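# Flip front cover, snap onto base, leave on conveyor

## Task

Flip the front cover so it faces the correct way, press it onto the base until it snaps in, make sure the assembled unit ends up resting on the conveyor belt, and then release it with both grippers.

## Robot and tools

Robot: two arms, left_arm and right_arm, each ending in a parallel two-finger gripper. The URDF root of left_arm is at (+0.025, +0.348, 0) m with quat_wxyz (+0.999, 0, 0, -0.041); right_arm's is at (-0.012, -0.273, 0) m with quat_wxyz (+1.000, 0, 0, -0.008). The names are labels only and do not match the left or right of a camera picture.

Frame: one scene frame for both arms. Origin on the tabletop midway between the arms, +z up, +x out across the table, and left_arm sits toward +y. Each gripper's fingers extend along its own +z and close along its own y. end_effector_position is the point between the pads, roughly 1 cm short of the fingertips. Reported hand positions can be slightly wrong, worse at long reach, and arms usually stop a centimetre or more off target, typically low.

Row format (used by execute_actions and move): 16 numbers, always all 16 even if one arm is idle: left_arm x, y, z, qw, qx, qy, qz, opening, then right_arm x, y, z, qw, qx, qy, qz, opening. x, y, z are an absolute target position in metres in the scene frame; the quaternion is an absolute target orientation, w first, also in the scene frame. Opening runs from -1 (closed) to +1 (fully open, 0.094 m). To keep an orientation, repeat the same quaternion you chose rather than copying the drifted one from a result. To keep an arm still, resend its full last reported pose and the opening it should hold.

execute_actions(actions): a list of up to 15 actions; each action is a list of up to 15 rows, each row lasting one 1/30 s control step. A short action repeats its final row until 15 steps are done. An empty list just returns state and images. A target more than 0.6 m from the gripper's current position along any of its own axes gets the action rejected for both arms; if the first action fails that check, or anything is malformed, nothing runs. Each step the command is clipped to within 70 mm and 16 degrees of the measured pose, so far targets take several actions; after an action the arm only continues to its last clipped pose. Position is favoured over orientation when both cannot be met.

move(target, speed, blocking): target is one 16-number row of absolute poses as above. Both grippers travel straight lines toward their poses, finishing together, in 0.5 to 10 s (cut off at 10 s). speed is the path top speed in m/s, 0.002 to 0.5, default 0.25; rotation is capped at twice that in rad/s. Openings are applied at the start. Paths do not avoid obstacles or the other arm, and grippers may lag, wander or overshoot speed, especially with a nearly straight arm. Faster contact and a target set deeper past the contact both press harder. With blocking=false you get a result after 0.5 s while motion continues; use wait(0) to check, and wait or stop before sending another row or move. The result adds a move: line with the ending (done, off_target, moving, held, fault) and limits (paced means the pose was clipped; held means a check blocked some steps, after which the arm may jump faster), plus each gripper's distance from its pose.

wait(seconds): 0 to 10; arms hold their last command; returns early if a running move ends. stop(): brakes a running move (needs stopping distance; fingers keep moving). zoom_image(camera, region): camera is cam_head_left or cam_head_right (both 504x504); region [x0, y0, x1, y1] in pixels from the top-left, at most 504 by 504. read_manual(section): only licence texts. finished_scene(scene): pass the current scene number; irreversible, and the goal must hold afterward. Replying without a tool call ends everything.

Results: a state line left_arm: … | right_arm: … with each gripper's position and quat; Hand target lines showing where the controller is driving each gripper; grip_measured, the finger opening on the command scale (the last Joint positions value is the opening in metres; each gripper may read off by up to about 1 mm); step readings of end_effector_position, with HELD marking steps where an arm's command was held back; pose unreachable lines when the clearance check altered or blocked a command; FAULT or OVER-TEMPERATURE FAULT lines when an arm stops; MOTOR HOT from 75 °C.

Gripping: to hold something, command an opening below grip_measured; about 0.03 below is firm, less is lighter. Pads push up to about 50 to 62 N, less on very thin parts, with a brief spike at first contact.

Joint ranges (rad), base to gripper: waist -2.618 to 3.054, shoulder 0 to 3.142, elbow 0 to 3.142, wrist pitch -1.571 to 1.571, wrist yaw -1.571 to 1.571, wrist roll -2.094 to 2.094. Elbows cannot fully straighten. A wrist camera mount sits near each gripper and can collide.

Cautions: never drop, knock or push anything off the table; avoid slams and hard shoves; keep the arms from striking or pressing each other. A held part may get a brief tug and loose objects may be nudged, so grip securely. Holding loads heats motors: at 90 °C an arm halts for 10 s, and at 100 °C it goes limp and falls, so do not hold loads longer than needed. The simulation keeps running while you compose replies, with the robot holding its last command. Cameras are cam_head_left then cam_head_right, pinhole with strong radial distortion.

Each tool is called after "Request:" as name([rows], argument=value, ...), one row to a line, values as JSON.

## Session

Request:
execute_actions(actions=[])

Scene clock: 0.00 s.
left_arm: end_effector_position=(+0.5708, +0.0871, +0.2433) grip_measured=+1.000 end_effector_quat_wxyz=(+0.247, -0.563, +0.735, -0.286) | right_arm: end_effector_position=(+0.2415, +0.0037, +0.1136) grip_measured=+1.000 end_effector_quat_wxyz=(-0.133, -0.029, +0.876, +0.462)
Joint positions: left_arm=[-0.427  2.451  2.777 -1.145 -0.211 -1.734  0.094] | right_arm=[ 0.432  1.819  1.189 -0.783 -0.996  0.435  0.094]
Joint velocities: left_arm=[-0.002 -0.007 -0.007 -0.007  0.051 -0.022  0.   ] | right_arm=[ 0.002 -0.022  0.007 -0.007 -0.066 -0.022  0.   ]
Hand target (left_arm): +0.569, +0.089, +0.243; +0.248, -0.563, +0.737, -0.280
Hand target (right_arm): +0.242, +0.005, +0.118; -0.129, -0.035, +0.873, +0.468

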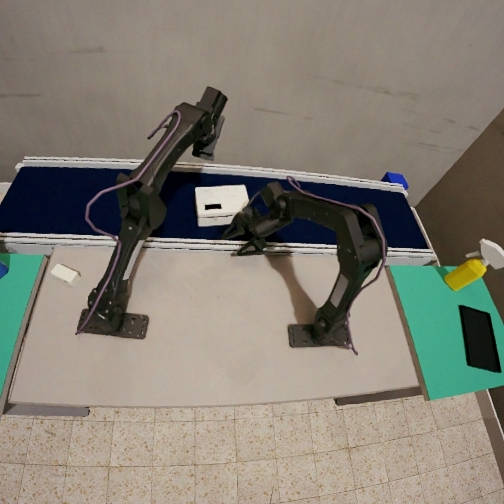

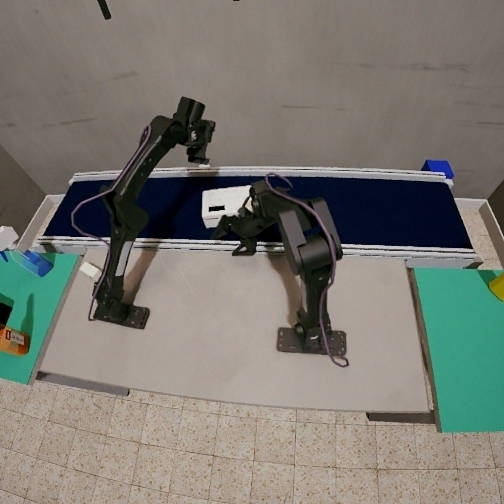

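Moving the arms aside to get a clear view.

Request:
move(target=[0.25,0.36,0.25,0,0,1,0,1, 0.2,-0.3,0.25,0,0,1,0,1])

Request:
zoom_image(camera="cam_head_left", region=[160,150,300,260])

Request:
zoom_image(camera="cam_head_right", region=[160,150,300,260])

Scene clock: 8.83 s.
left_arm: end_effector_position=(+0.2554, +0.3563, +0.2560) grip_measured=+1.000 end_effector_quat_wxyz=(+0.142, -0.006, +0.990, -0.006) | right_arm: end_effector_position=(+0.2024, -0.2958, +0.2358) grip_measured=+1.000 end_effector_quat_wxyz=(+0.114, +0.004, +0.993, -0.006)
Joint positions: left_arm=[ 0.134  1.266  1.54  -1.56   0.025  0.036  0.094] | right_arm=[-0.107  1.235  1.446 -1.554 -0.015 -0.113  0.094]
Joint velocities: left_arm=[-0.012  0.017 -0.012  0.037  0.007  0.022  0.   ] | right_arm=[ 0.002 -0.007  0.017  0.007 -0.066  0.037  0.   ]
Hand target (left_arm): +0.249, +0.359, +0.254; +0.139, -0.001, +0.990, +0.001
Hand target (right_arm): +0.200, -0.298, +0.248; +0.135, +0.004, +0.991, -0.013
Off the commanded pose (left_arm): 0.009 m, 16 deg; orientation clipped at the last step of the last action.
Off the commanded pose (right_arm): 0.015 m, 13 deg.
joint sent to its limit (left arm) — the command would take joint 4 (wrist pitch) past its lower limit, so that joint was sent only as far as its limit.
joint sent to its limit (right arm) — the command would take joint 4 (wrist pitch) past its lower limit, so that joint was sent only as far as its limit.
move: off_target (left_arm, right_arm); limits=paced

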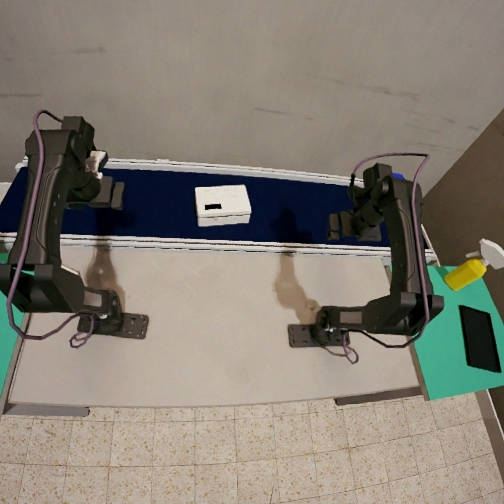

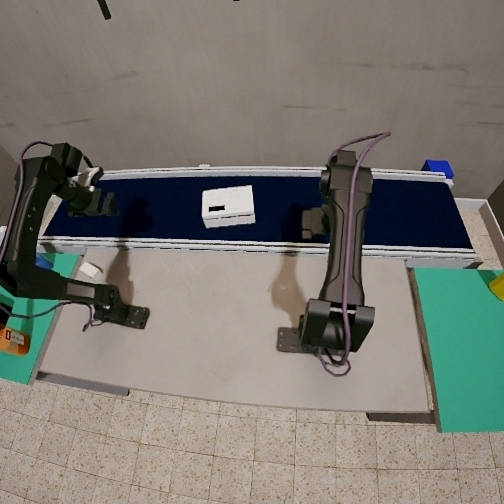

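Region (160, 150, 300, 260) of cam_head_left's 504x504 image, scaled by 3.600, with more detail than that image has; it fills the top 396 rows of this view, and the rest is white.

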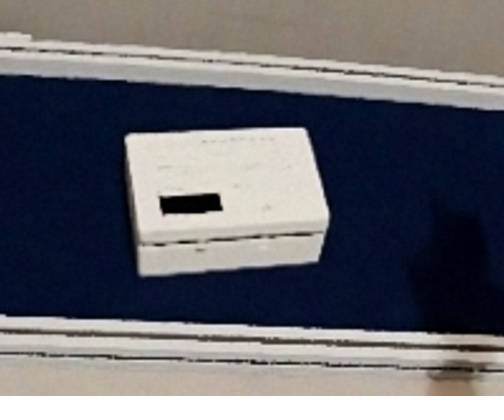

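Region (160, 150, 300, 260) of cam_head_right's 504x504 image, scaled by 3.600, with more detail than that image has; it fills the top 396 rows of this view, and the rest is white.

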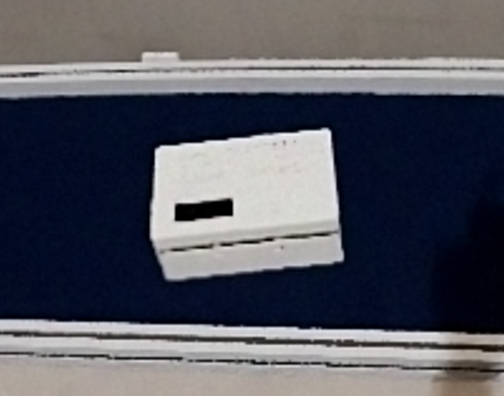

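Request:
zoom_image(camera="cam_head_left", region=[188,175,258,235])

Request:
zoom_image(camera="cam_head_right", region=[195,175,265,235])

Region (188, 175, 258, 235) of cam_head_left's 504x504 image, scaled by 7.200, with more detail than that image has; it fills the top 432 rows of this view, and the rest is white.

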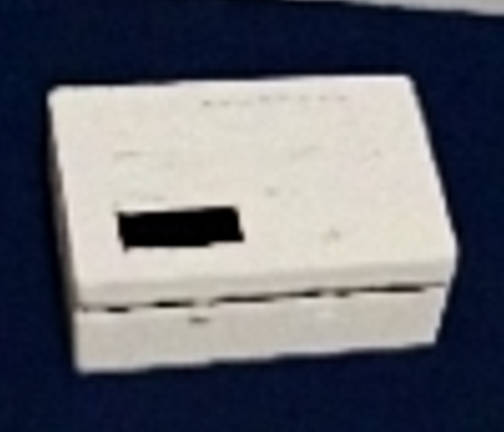

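Region (195, 175, 265, 235) of cam_head_right's 504x504 image, scaled by 7.200, with more detail than that image has; it fills the top 432 rows of this view, and the rest is white.

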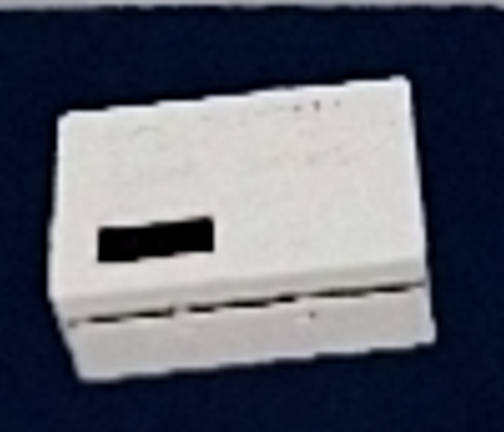

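Request:
move(target=[0.25,0.36,0.25,0.14,0,0.99,0,1, 0.33,-0.08,0.15,0,0.707,0.707,0,1])

Request:
zoom_image(camera="cam_head_left", region=[160,130,340,270])

Request:
zoom_image(camera="cam_head_right", region=[160,130,340,270])

Scene clock: 30.63 s.
left_arm: end_effector_position=(+0.2527, +0.3572, +0.2493) grip_measured=+1.000 end_effector_quat_wxyz=(+0.131, -0.001, +0.991, -0.005) | right_arm: end_effector_position=(+0.3315, -0.0835, +0.1482) grip_measured=+1.000 end_effector_quat_wxyz=(+0.004, +0.707, +0.708, +0.004)
Joint positions: left_arm=[ 0.138  1.266  1.517 -1.559  0.024  0.049  0.094] | right_arm=[ 0.519  2.053  1.988 -1.497  0.005  2.073  0.094]
Joint velocities: left_arm=[-0.017  0.007  0.002  0.022  0.037 -0.022  0.   ] | right_arm=[ 0.002 -0.002 -0.002 -0.022  0.095 -0.007  0.   ]
Hand target (left_arm): +0.250, +0.360, +0.250; +0.139, -0.000, +0.990, -0.000
Hand target (right_arm): +0.330, -0.082, +0.149; +0.002, +0.708, +0.707, -0.003
Off the commanded pose (left_arm): 0.004 m, 1 deg.
Off the commanded pose (right_arm): 0.004 m, 1 deg.
move: done

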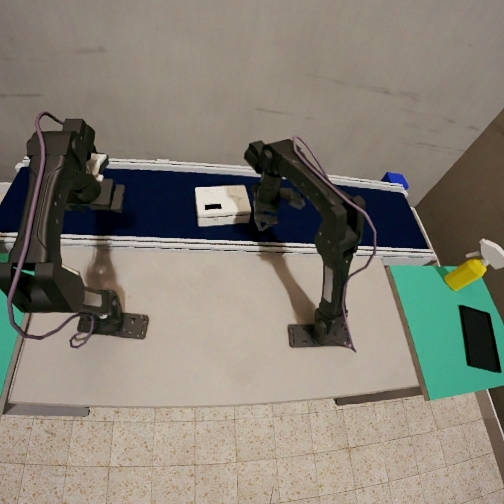

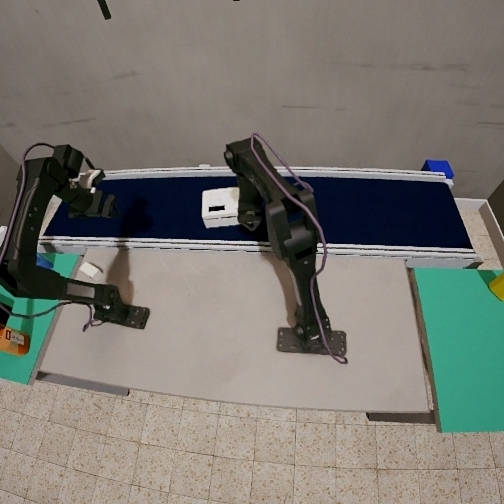

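Region (160, 130, 340, 270) of cam_head_left's 504x504 image, scaled by 2.800, with more detail than that image has.

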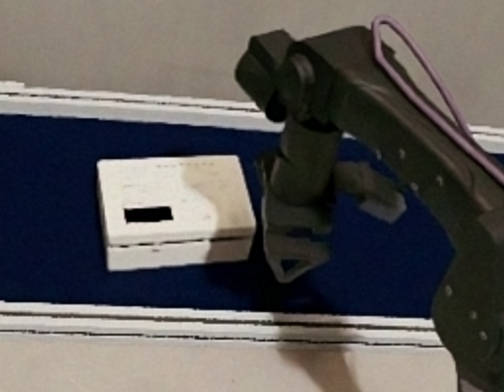

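Region (160, 130, 340, 270) of cam_head_right's 504x504 image, scaled by 2.800, with more detail than that image has.

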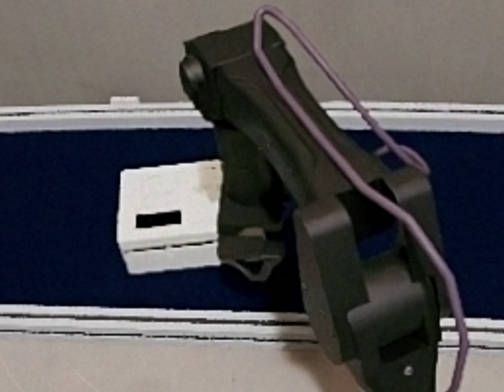

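Request:
move(target=[0.40,0.23,0.10,0,0,1,0,-1, 0.40,-0.10,0.10,0,0,1,0,-1])

Request:
zoom_image(camera="cam_head_left", region=[130,140,310,270])

Request:
zoom_image(camera="cam_head_right", region=[130,140,310,270])

Scene clock: 42.53 s.
left_arm: end_effector_position=(+0.3938, +0.2366, +0.0963) grip_measured=-0.982 end_effector_quat_wxyz=(-0.005, +0.003, +1.000, +0.006) | right_arm: end_effector_position=(+0.3914, -0.1007, +0.0998) grip_measured=-0.979 end_effector_quat_wxyz=(-0.007, +0.001, +1.000, -0.003)
Joint positions: left_arm=[-0.218  2.026  1.743 -1.3   -0.01  -0.295  0.001] | right_arm=[ 0.417  2.284  2.163 -1.465  0.001  0.403  0.001]
Joint velocities: left_arm=[-0.002 -0.007  0.002  0.037 -0.037 -0.007  0.   ] | right_arm=[ 0.002  0.007 -0.012 -0.037 -0.037 -0.007  0.   ]
Hand target (left_arm): +0.399, +0.231, +0.097; +0.001, +0.000, +1.000, +0.001
Hand target (right_arm): +0.399, -0.101, +0.100; +0.000, -0.000, +1.000, +0.001
Off the commanded pose (left_arm): 0.010 m, 1 deg.
Off the commanded pose (right_arm): 0.009 m, 1 deg.
move: done

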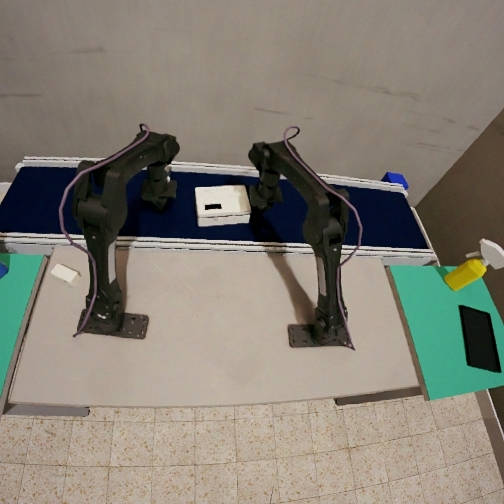

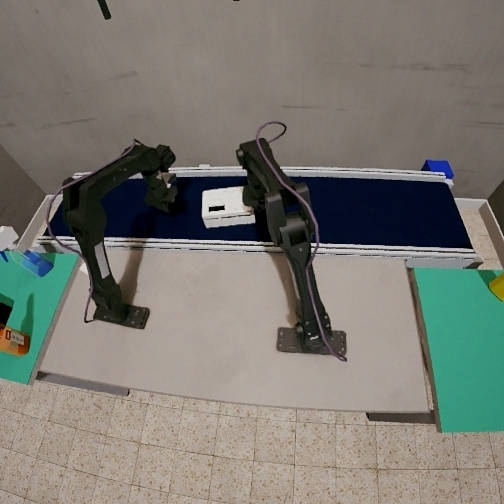

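Region (130, 140, 310, 270) of cam_head_left's 504x504 image, scaled by 2.800, with more detail than that image has.

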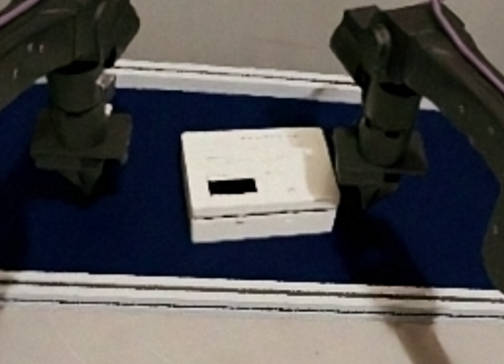

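Region (130, 140, 310, 270) of cam_head_right's 504x504 image, scaled by 2.800, with more detail than that image has.

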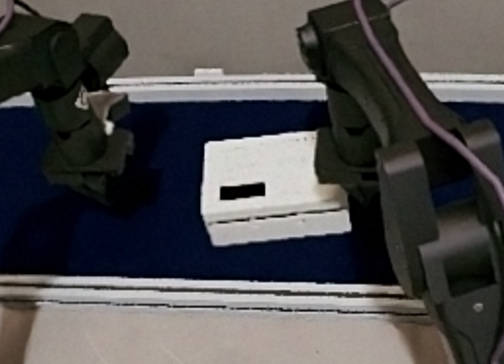

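Request:
move(target=[0.40,0.23,0.03,0,0,1,0,-1, 0.40,-0.16,0.10,0,0,1,0,-1], speed=0.04)

Request:
zoom_image(camera="cam_head_left", region=[130,140,310,270])

Request:
zoom_image(camera="cam_head_right", region=[130,140,310,270])

Scene clock: 52.90 s.
left_arm: end_effector_position=(+0.4028, +0.2338, +0.0401) grip_measured=-0.982 end_effector_quat_wxyz=(+0.009, +0.002, +1.000, +0.002) | right_arm: end_effector_position=(+0.3988, -0.1582, +0.0930) grip_measured=-0.979 end_effector_quat_wxyz=(-0.013, +0.001, +1.000, -0.004)
Joint positions: left_arm=[-0.218  2.068  1.578 -1.065 -0.01  -0.296  0.001] | right_arm=[ 0.286  2.231  2.048 -1.414  0.001  0.273  0.001]
Joint velocities: left_arm=[ 0.017  0.012  0.007  0.037 -0.037 -0.051  0.001] | right_arm=[-0.027 -0.012  0.002  0.051  0.081  0.022 -0.001]
Hand target (left_arm): +0.399, +0.230, +0.030; -0.000, +0.000, +1.000, +0.000
Hand target (right_arm): +0.399, -0.160, +0.100; -0.000, +0.000, +1.000, +0.000
Off the commanded pose (left_arm): 0.011 m, 1 deg.
Off the commanded pose (right_arm): 0.007 m, 2 deg.
move: off_target (left_arm)

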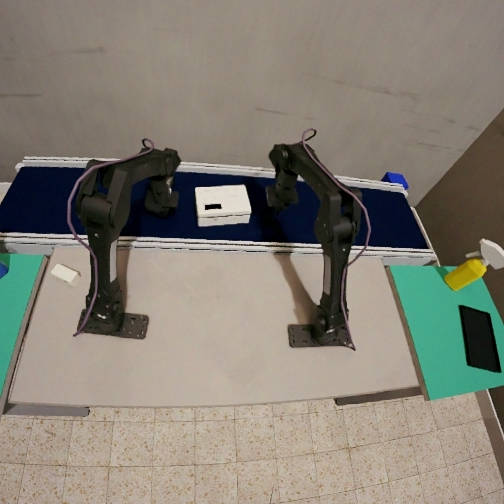

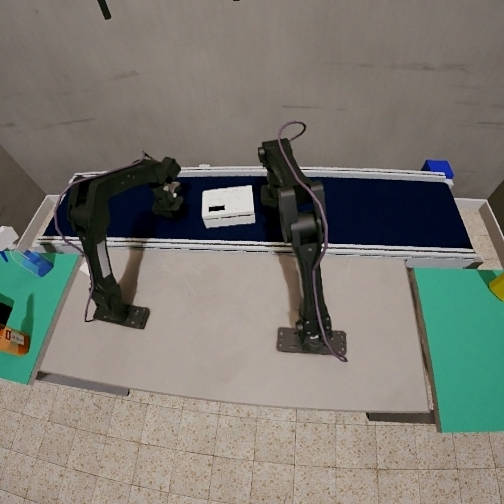

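Region (130, 140, 310, 270) of cam_head_left's 504x504 image, scaled by 2.800, with more detail than that image has.

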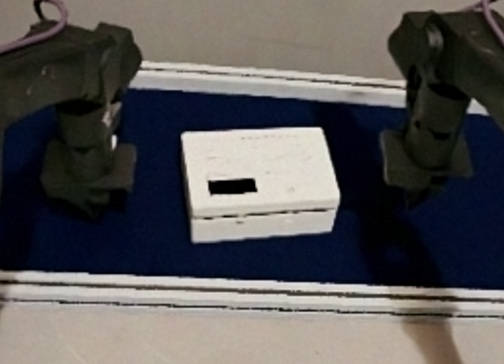

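Region (130, 140, 310, 270) of cam_head_right's 504x504 image, scaled by 2.800, with more detail than that image has.

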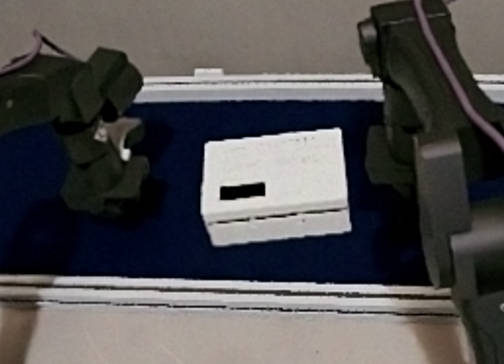

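Request:
move(target=[0.25,0.40,0.2,0.1,0,0.995,0,-1, 0.44,-0.13,0.075,0.354,-0.612,0.612,0.354,0.4])

Request:
zoom_image(camera="cam_head_left", region=[130,140,310,270])

Scene clock: 72.07 s.
left_arm: end_effector_position=(+0.2518, +0.4003, +0.1916) grip_measured=-0.982 end_effector_quat_wxyz=(+0.084, -0.003, +0.996, +0.001) | right_arm: end_effector_position=(+0.4368, -0.1292, +0.0739) grip_measured=+0.397 end_effector_quat_wxyz=(-0.347, +0.617, -0.614, -0.349)
Joint positions: left_arm=[ 0.337  1.294  1.311 -1.423  0.04   0.245  0.001] | right_arm=[-0.006  2.374  1.869 -1.11  -1.029 -1.622  0.066]
Joint velocities: left_arm=[-0.002 -0.007 -0.017  0.022  0.037 -0.066 -0.001] | right_arm=[-0.012  0.012 -0.002 -0.081 -0.066 -0.066  0.002]
Hand target (left_arm): +0.251, +0.399, +0.202; +0.100, -0.000, +0.995, -0.002
Hand target (right_arm): +0.440, -0.130, +0.076; -0.353, +0.611, -0.612, -0.357
Off the commanded pose (left_arm): 0.009 m, 2 deg.
Off the commanded pose (right_arm): 0.003 m, 1 deg.
move: done

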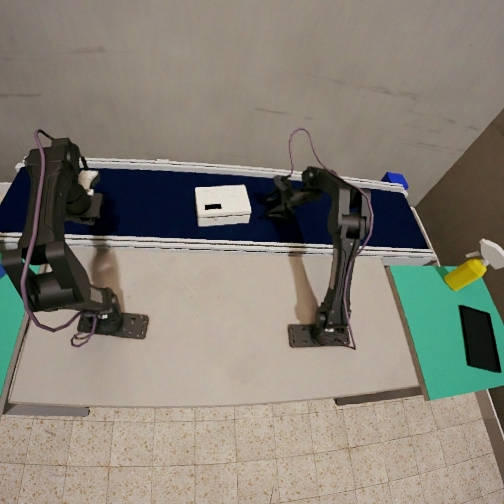

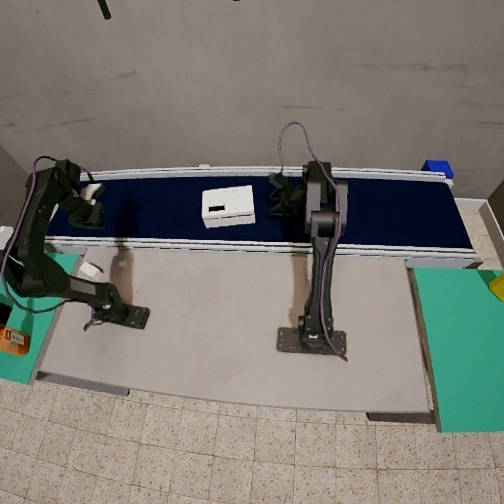

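Region (130, 140, 310, 270) of cam_head_left's 504x504 image, scaled by 2.800, with more detail than that image has.

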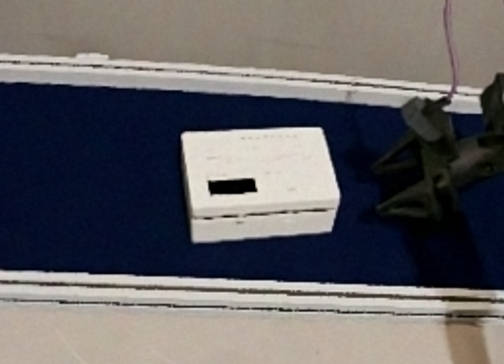

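Request:
move(target=[0.25,0.40,0.2,0.1,0,0.995,0,-1, 0.458,-0.10,0.062,0.354,-0.612,0.612,0.354,0.4], speed=0.1)

Request:
move(target=[0.25,0.40,0.2,0.1,0,0.995,0,-1, 0.45,0.08,0.062,0.354,-0.612,0.612,0.354,0.4], speed=0.04)

Request:
zoom_image(camera="cam_head_left", region=[100,140,280,270])

Scene clock: 79.60 s.
left_arm: end_effector_position=(+0.2517, +0.4002, +0.1915) grip_measured=-0.982 end_effector_quat_wxyz=(+0.084, -0.002, +0.996, +0.001) | right_arm: end_effector_position=(+0.4495, -0.1038, +0.0566) grip_measured=+0.397 end_effector_quat_wxyz=(-0.340, +0.613, -0.619, -0.355)
Joint positions: left_arm=[ 0.337  1.294  1.311 -1.423  0.041  0.247  0.001] | right_arm=[ 0.05   2.435  1.909 -1.015 -1.026 -1.509  0.066]
Joint velocities: left_arm=[-0.002 -0.007 -0.007  0.022  0.051 -0.007 -0.   ] | right_arm=[ 0.002 -0.017 -0.007 -0.007 -0.037  0.051 -0.   ]
Hand target (left_arm): +0.250, +0.400, +0.200; +0.100, -0.000, +0.995, +0.000
Hand target (right_arm): +0.458, -0.100, +0.062; -0.354, +0.612, -0.612, -0.354
Off the commanded pose (left_arm): 0.009 m, 2 deg.
Off the commanded pose (right_arm): 0.011 m, 2 deg.
move: off_target (right_arm)

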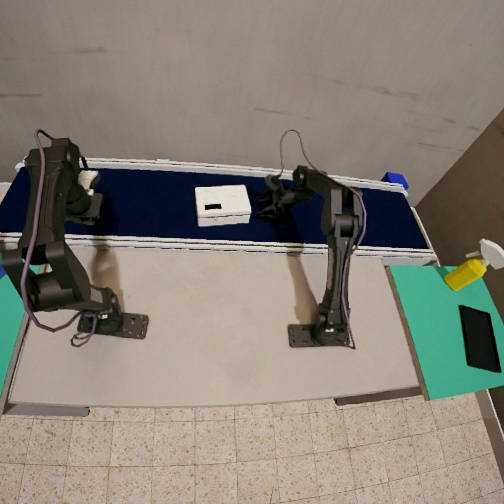

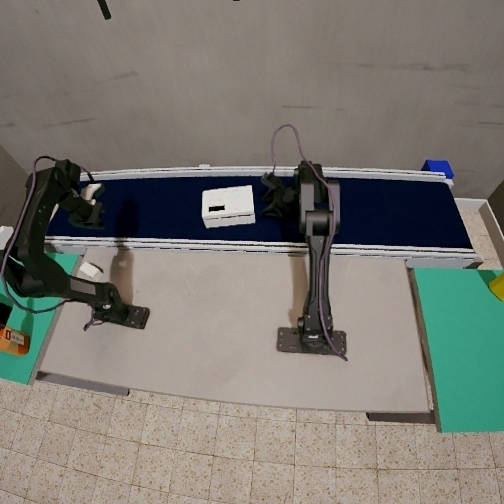

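Scene clock: 84.57 s.
left_arm: end_effector_position=(+0.2517, +0.4002, +0.1915) grip_measured=-0.982 end_effector_quat_wxyz=(+0.084, -0.002, +0.996, +0.001) | right_arm: end_effector_position=(+0.4475, +0.0718, +0.0593) grip_measured=+0.397 end_effector_quat_wxyz=(-0.345, +0.612, -0.620, -0.350)
Joint positions: left_arm=[ 0.337  1.294  1.311 -1.423  0.041  0.247  0.001] | right_arm=[ 0.409  2.438  1.881 -0.448 -0.912 -0.881  0.066]
Joint velocities: left_arm=[ 0.002 -0.017 -0.022  0.007  0.022 -0.037 -0.   ] | right_arm=[ 0.002  0.002 -0.012 -0.037  0.007  0.022 -0.   ]
Hand target (left_arm): +0.250, +0.400, +0.200; +0.100, +0.000, +0.995, +0.000
Hand target (right_arm): +0.451, +0.079, +0.061; -0.352, +0.614, -0.612, -0.354
Off the commanded pose (left_arm): 0.009 m, 2 deg.
Off the commanded pose (right_arm): 0.009 m, 1 deg.
move: done

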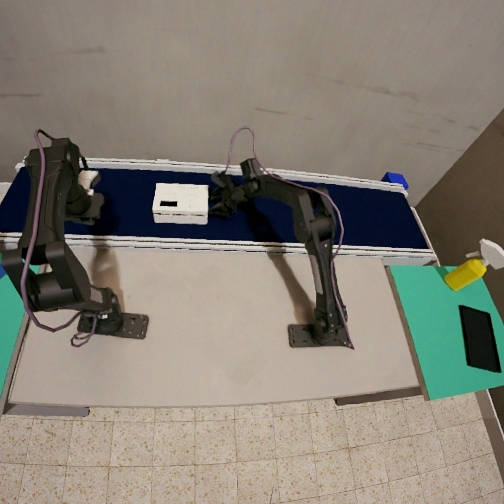

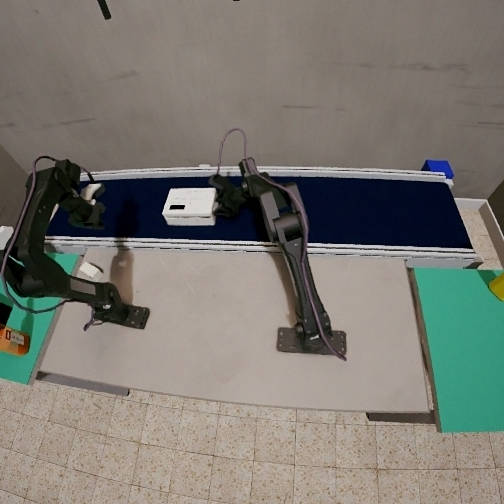

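Region (100, 140, 280, 270) of cam_head_left's 504x504 image, scaled by 2.800, with more detail than that image has.

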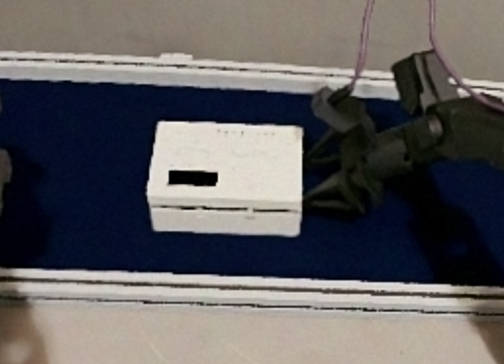

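Request:
move(target=[0.20,0.45,0.2,0.1,0,0.995,0,-1, 0.42,0.18,0.064,0.354,-0.612,0.612,0.354,0.4], speed=0.04)

Request:
zoom_image(camera="cam_head_left", region=[70,140,250,270])

Scene clock: 91.50 s.
left_arm: end_effector_position=(+0.2060, +0.4571, +0.2009) grip_measured=-0.982 end_effector_quat_wxyz=(+0.100, -0.004, +0.995, +0.008) | right_arm: end_effector_position=(+0.4198, +0.1709, +0.0602) grip_measured=+0.397 end_effector_quat_wxyz=(-0.346, +0.610, -0.621, -0.349)
Joint positions: left_arm=[ 0.709  1.217  1.293 -1.476  0.103  0.609  0.001] | right_arm=[ 0.607  2.5    1.967 -0.289 -0.787 -0.638  0.066]
Joint velocities: left_arm=[-0.012 -0.007 -0.007 -0.022 -0.022  0.051 -0.001] | right_arm=[ 0.007  0.002 -0.002  0.022  0.022  0.037 -0.   ]
Hand target (left_arm): +0.199, +0.450, +0.200; +0.100, -0.000, +0.995, -0.001
Hand target (right_arm): +0.421, +0.179, +0.064; -0.353, +0.613, -0.612, -0.353
Off the commanded pose (left_arm): 0.009 m, 1 deg.
Off the commanded pose (right_arm): 0.010 m, 2 deg.
move: done

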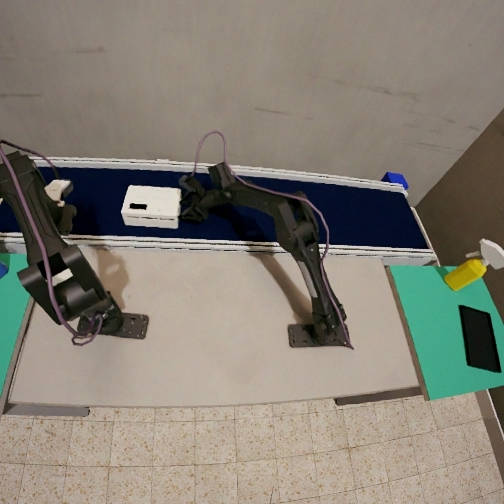

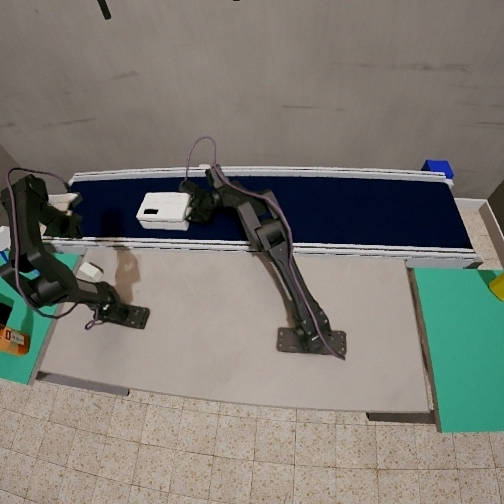

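Region (70, 140, 250, 270) of cam_head_left's 504x504 image, scaled by 2.800, with more detail than that image has.

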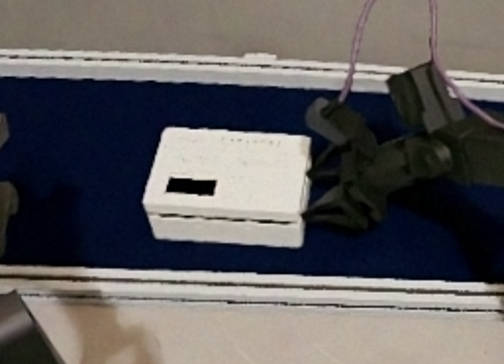

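It follows the fingers; one more push closer, then retreat.

Request:
move(target=[0.20,0.45,0.2,0.1,0,0.995,0,-1, 0.395,0.23,0.064,0.354,-0.612,0.612,0.354,0.4], speed=0.04)

Request:
move(target=[0.355,0.36,0.16,0,0.707,0.707,0,0.0, 0.35,-0.05,0.12,0.354,-0.612,0.612,0.354,0.4], speed=0.2)

Request:
zoom_image(camera="cam_head_left", region=[60,140,220,260])

Request:
zoom_image(camera="cam_head_right", region=[60,140,220,260])

Scene clock: 100.93 s.
left_arm: end_effector_position=(+0.2060, +0.4570, +0.2009) grip_measured=-0.982 end_effector_quat_wxyz=(+0.100, -0.002, +0.995, +0.007) | right_arm: end_effector_position=(+0.3952, +0.2213, +0.0604) grip_measured=+0.397 end_effector_quat_wxyz=(-0.346, +0.611, -0.620, -0.349)
Joint positions: left_arm=[ 0.709  1.217  1.293 -1.476  0.104  0.613  0.001] | right_arm=[ 0.712  2.538  2.024 -0.238 -0.714 -0.537  0.066]
Joint velocities: left_arm=[-0.002 -0.002 -0.007 -0.066  0.037 -0.037 -0.001] | right_arm=[-0.007 -0.002  0.007  0.022 -0.022 -0.007  0.001]
Hand target (left_arm): +0.200, +0.450, +0.200; +0.100, -0.000, +0.995, +0.000
Hand target (right_arm): +0.395, +0.230, +0.064; -0.354, +0.612, -0.612, -0.353
Off the commanded pose (left_arm): 0.009 m, 1 deg.
Off the commanded pose (right_arm): 0.009 m, 1 deg.
move: done

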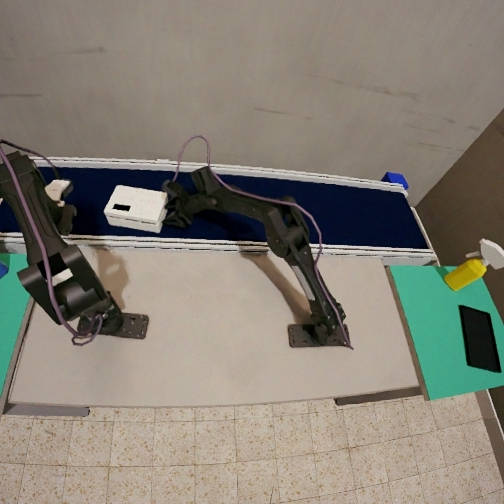

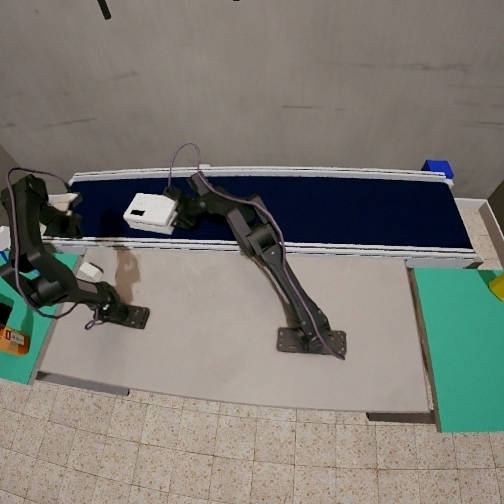

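Scene clock: 105.47 s.
left_arm: end_effector_position=(+0.3554, +0.3613, +0.1574) grip_measured=-0.002 end_effector_quat_wxyz=(+0.006, +0.701, +0.713, +0.005) | right_arm: end_effector_position=(+0.3555, -0.0469, +0.1142) grip_measured=+0.397 end_effector_quat_wxyz=(-0.355, +0.612, -0.615, -0.347)
Joint positions: left_arm=[ 0.12   1.785  1.661 -1.431  0.001  1.591  0.047] | right_arm=[ 0.209  1.942  1.321 -0.614 -1.003 -1.187  0.066]
Joint velocities: left_arm=[ 0.007 -0.007 -0.002 -0.007  0.037  0.051 -0.001] | right_arm=[-0.007 -0.007 -0.037  0.051 -0.037 -0.037 -0.   ]
Hand target (left_arm): +0.356, +0.360, +0.158; -0.001, +0.707, +0.707, +0.002
Hand target (right_arm): +0.348, -0.048, +0.122; -0.356, +0.610, -0.612, -0.356
Off the commanded pose (left_arm): 0.003 m, 1 deg.
Off the commanded pose (right_arm): 0.009 m, 1 deg.
move: done

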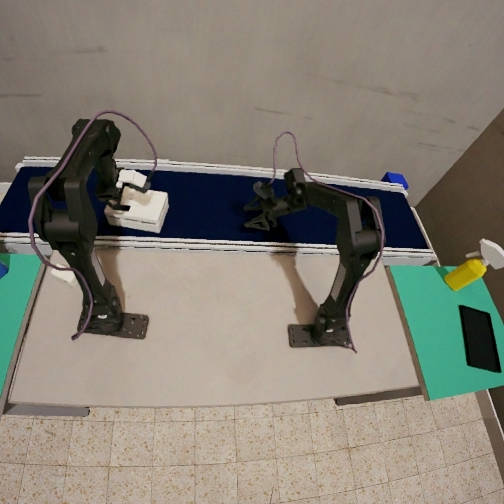

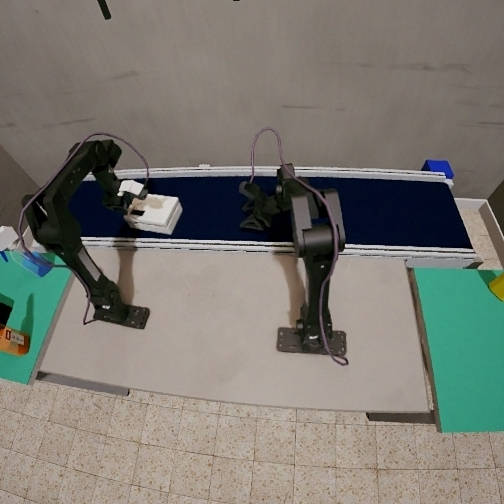

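Region (60, 140, 220, 260) of cam_head_left's 504x504 image, scaled by 3.150, with more detail than that image has; it fills the top 378 rows of this view, and the rest is white.

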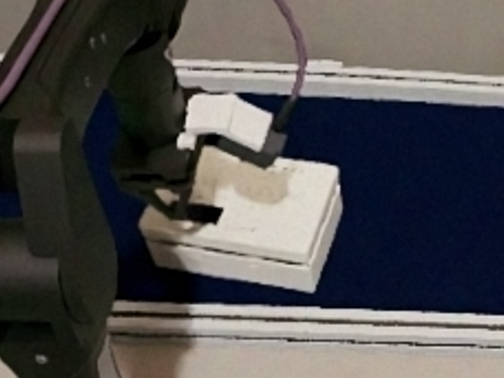

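Region (60, 140, 220, 260) of cam_head_right's 504x504 image, scaled by 3.150, with more detail than that image has; it fills the top 378 rows of this view, and the rest is white.

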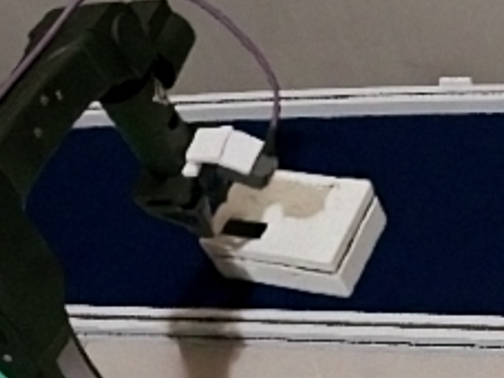

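Request:
move(target=[0.36,0.355,0.125,0,-0.643,0.766,0,0.0, 0.35,-0.05,0.12,0.354,-0.612,0.612,0.354,0.4], speed=0.4)

Request:
zoom_image(camera="cam_head_left", region=[80,160,190,245])

Request:
zoom_image(camera="cam_head_right", region=[90,160,200,245])

Scene clock: 120.37 s.
left_arm: end_effector_position=(+0.3613, +0.3574, +0.1370) grip_measured=-0.002 end_effector_quat_wxyz=(+0.012, -0.640, +0.768, -0.010) | right_arm: end_effector_position=(+0.3530, -0.0478, +0.1127) grip_measured=+0.397 end_effector_quat_wxyz=(-0.351, +0.616, -0.615, -0.347)
Joint positions: left_arm=[ 0.108  1.785  1.58  -1.333  0.001 -1.365  0.047] | right_arm=[ 0.209  1.942  1.321 -0.632 -0.999 -1.204  0.066]
Joint velocities: left_arm=[ 0.002  0.002 -0.002 -0.022 -0.037 -0.037  0.001] | right_arm=[ 0.002 -0.012 -0.007 -0.022  0.022 -0.007  0.   ]
Hand target (left_arm): +0.359, +0.355, +0.125; +0.000, -0.643, +0.766, +0.000
Hand target (right_arm): +0.350, -0.050, +0.120; -0.354, +0.612, -0.612, -0.354
Off the commanded pose (left_arm): 0.012 m, 2 deg.
Off the commanded pose (right_arm): 0.008 m, 1 deg.
move: off_target (left_arm)

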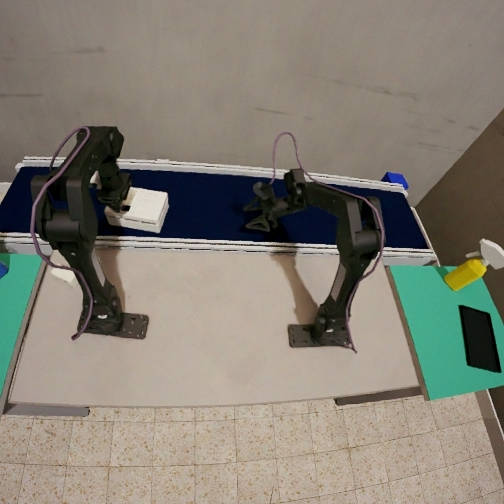

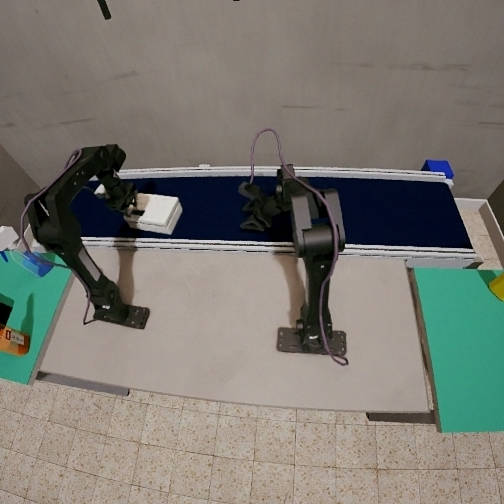

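Region (80, 160, 190, 245) of cam_head_left's 504x504 image, scaled by 4.582, with more detail than that image has; it fills the top 389 rows of this view, and the rest is white.

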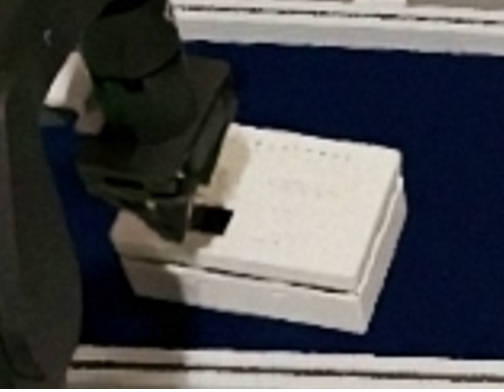

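Region (90, 160, 200, 245) of cam_head_right's 504x504 image, scaled by 4.582, with more detail than that image has; it fills the top 389 rows of this view, and the rest is white.

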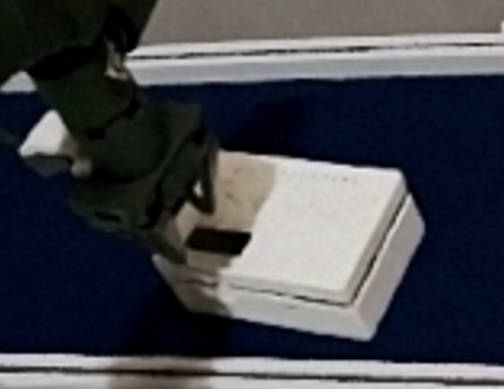

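Request:
move(target=[0.36,0.355,0.098,0,-0.643,0.766,0,0.0, 0.35,-0.05,0.12,0.354,-0.612,0.612,0.354,0.4], speed=0.04)

Request:
zoom_image(camera="cam_head_left", region=[80,160,190,245])

Request:
zoom_image(camera="cam_head_right", region=[90,160,200,245])

Scene clock: 126.43 s.
left_arm: end_effector_position=(+0.3616, +0.3574, +0.1075) grip_measured=-0.002 end_effector_quat_wxyz=(+0.009, -0.642, +0.767, -0.007) | right_arm: end_effector_position=(+0.3529, -0.0478, +0.1128) grip_measured=+0.397 end_effector_quat_wxyz=(-0.351, +0.615, -0.615, -0.347)
Joint positions: left_arm=[ 0.108  1.798  1.478 -1.229  0.001 -1.368  0.047] | right_arm=[ 0.209  1.942  1.321 -0.632 -1.    -1.204  0.066]
Joint velocities: left_arm=[-0.002  0.002 -0.022  0.037  0.022 -0.051  0.   ] | right_arm=[-0.012 -0.002 -0.002 -0.037 -0.037 -0.007 -0.   ]
Hand target (left_arm): +0.359, +0.355, +0.098; -0.000, -0.643, +0.766, +0.000
Hand target (right_arm): +0.350, -0.050, +0.120; -0.354, +0.612, -0.612, -0.354
Off the commanded pose (left_arm): 0.010 m, 1 deg.
Off the commanded pose (right_arm): 0.008 m, 1 deg.
move: done

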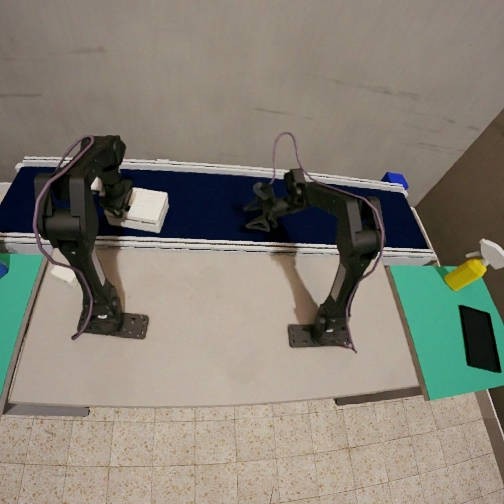

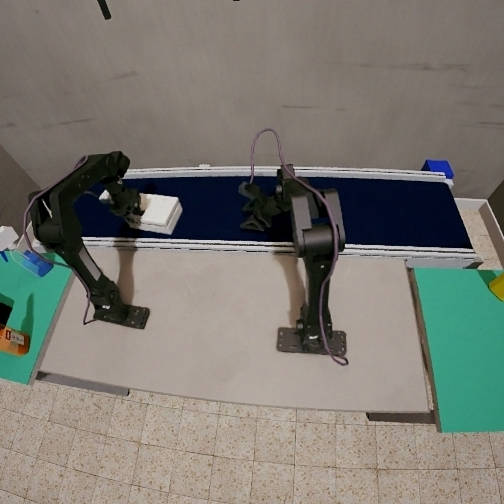

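Region (80, 160, 190, 245) of cam_head_left's 504x504 image, scaled by 4.582, with more detail than that image has; it fills the top 389 rows of this view, and the rest is white.

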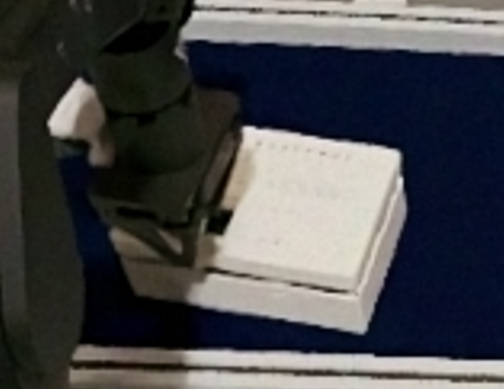

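Region (90, 160, 200, 245) of cam_head_right's 504x504 image, scaled by 4.582, with more detail than that image has; it fills the top 389 rows of this view, and the rest is white.

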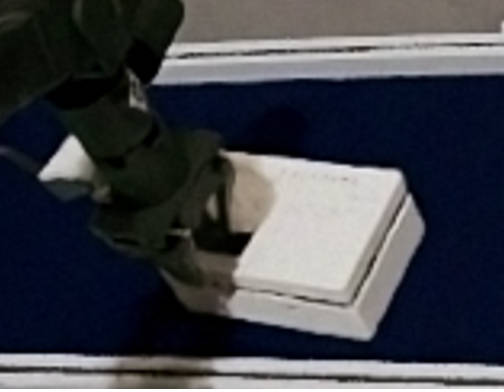

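Request:
move(target=[0.366,0.366,0.083,0,-0.643,0.766,0,0.0, 0.35,-0.05,0.12,0.354,-0.612,0.612,0.354,0.4], speed=0.03)

Request:
zoom_image(camera="cam_head_left", region=[80,160,190,245])

Request:
zoom_image(camera="cam_head_right", region=[90,160,200,245])

Scene clock: 139.30 s.
left_arm: end_effector_position=(+0.3680, +0.3636, +0.0922) grip_measured=-0.002 end_effector_quat_wxyz=(+0.008, -0.645, +0.764, -0.007) | right_arm: end_effector_position=(+0.3530, -0.0478, +0.1126) grip_measured=+0.397 end_effector_quat_wxyz=(-0.351, +0.616, -0.615, -0.347)
Joint positions: left_arm=[ 0.126  1.831  1.459 -1.177  0.001 -1.358  0.047] | right_arm=[ 0.209  1.942  1.321 -0.632 -0.999 -1.204  0.066]
Joint velocities: left_arm=[-0.012 -0.017 -0.002  0.037 -0.051 -0.007  0.   ] | right_arm=[-0.002  0.007  0.022 -0.007  0.125  0.022 -0.   ]
Hand target (left_arm): +0.365, +0.366, +0.083; -0.000, -0.643, +0.766, -0.000
Hand target (right_arm): +0.350, -0.050, +0.120; -0.354, +0.612, -0.612, -0.354
Off the commanded pose (left_arm): 0.010 m, 1 deg.
Off the commanded pose (right_arm): 0.008 m, 1 deg.
move: done

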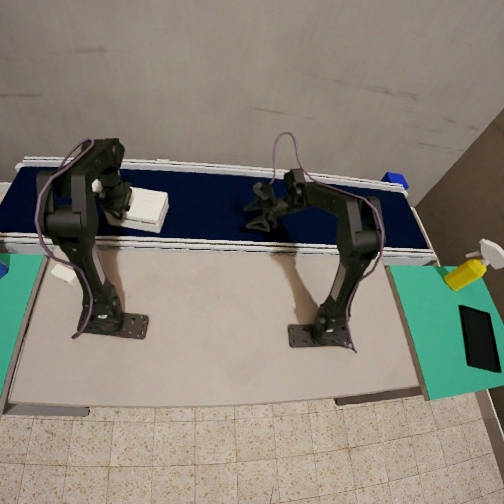

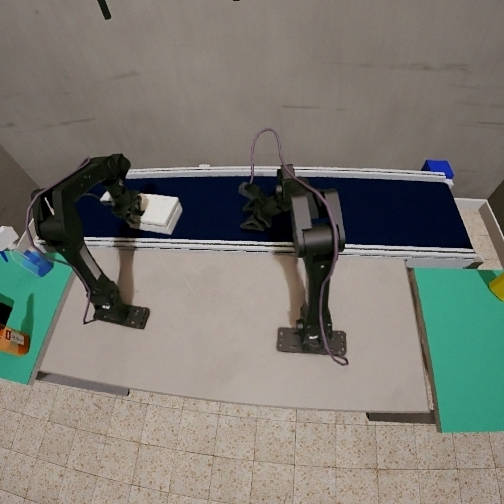

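Region (80, 160, 190, 245) of cam_head_left's 504x504 image, scaled by 4.582, with more detail than that image has; it fills the top 389 rows of this view, and the rest is white.

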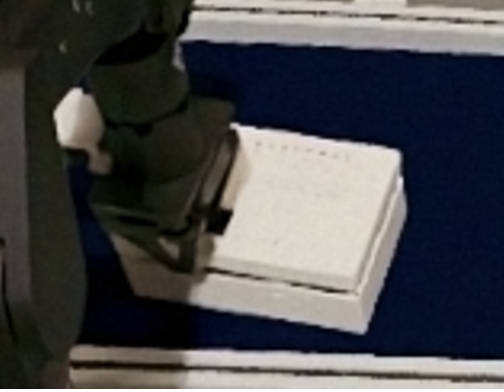

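Region (90, 160, 200, 245) of cam_head_right's 504x504 image, scaled by 4.582, with more detail than that image has; it fills the top 389 rows of this view, and the rest is white.

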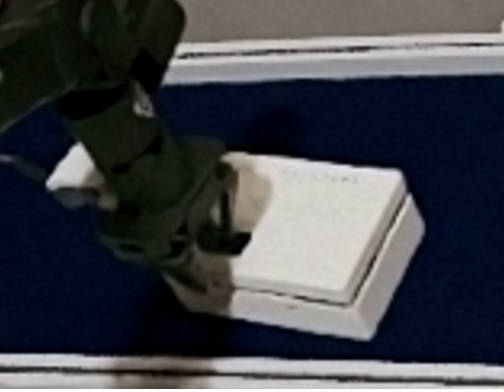

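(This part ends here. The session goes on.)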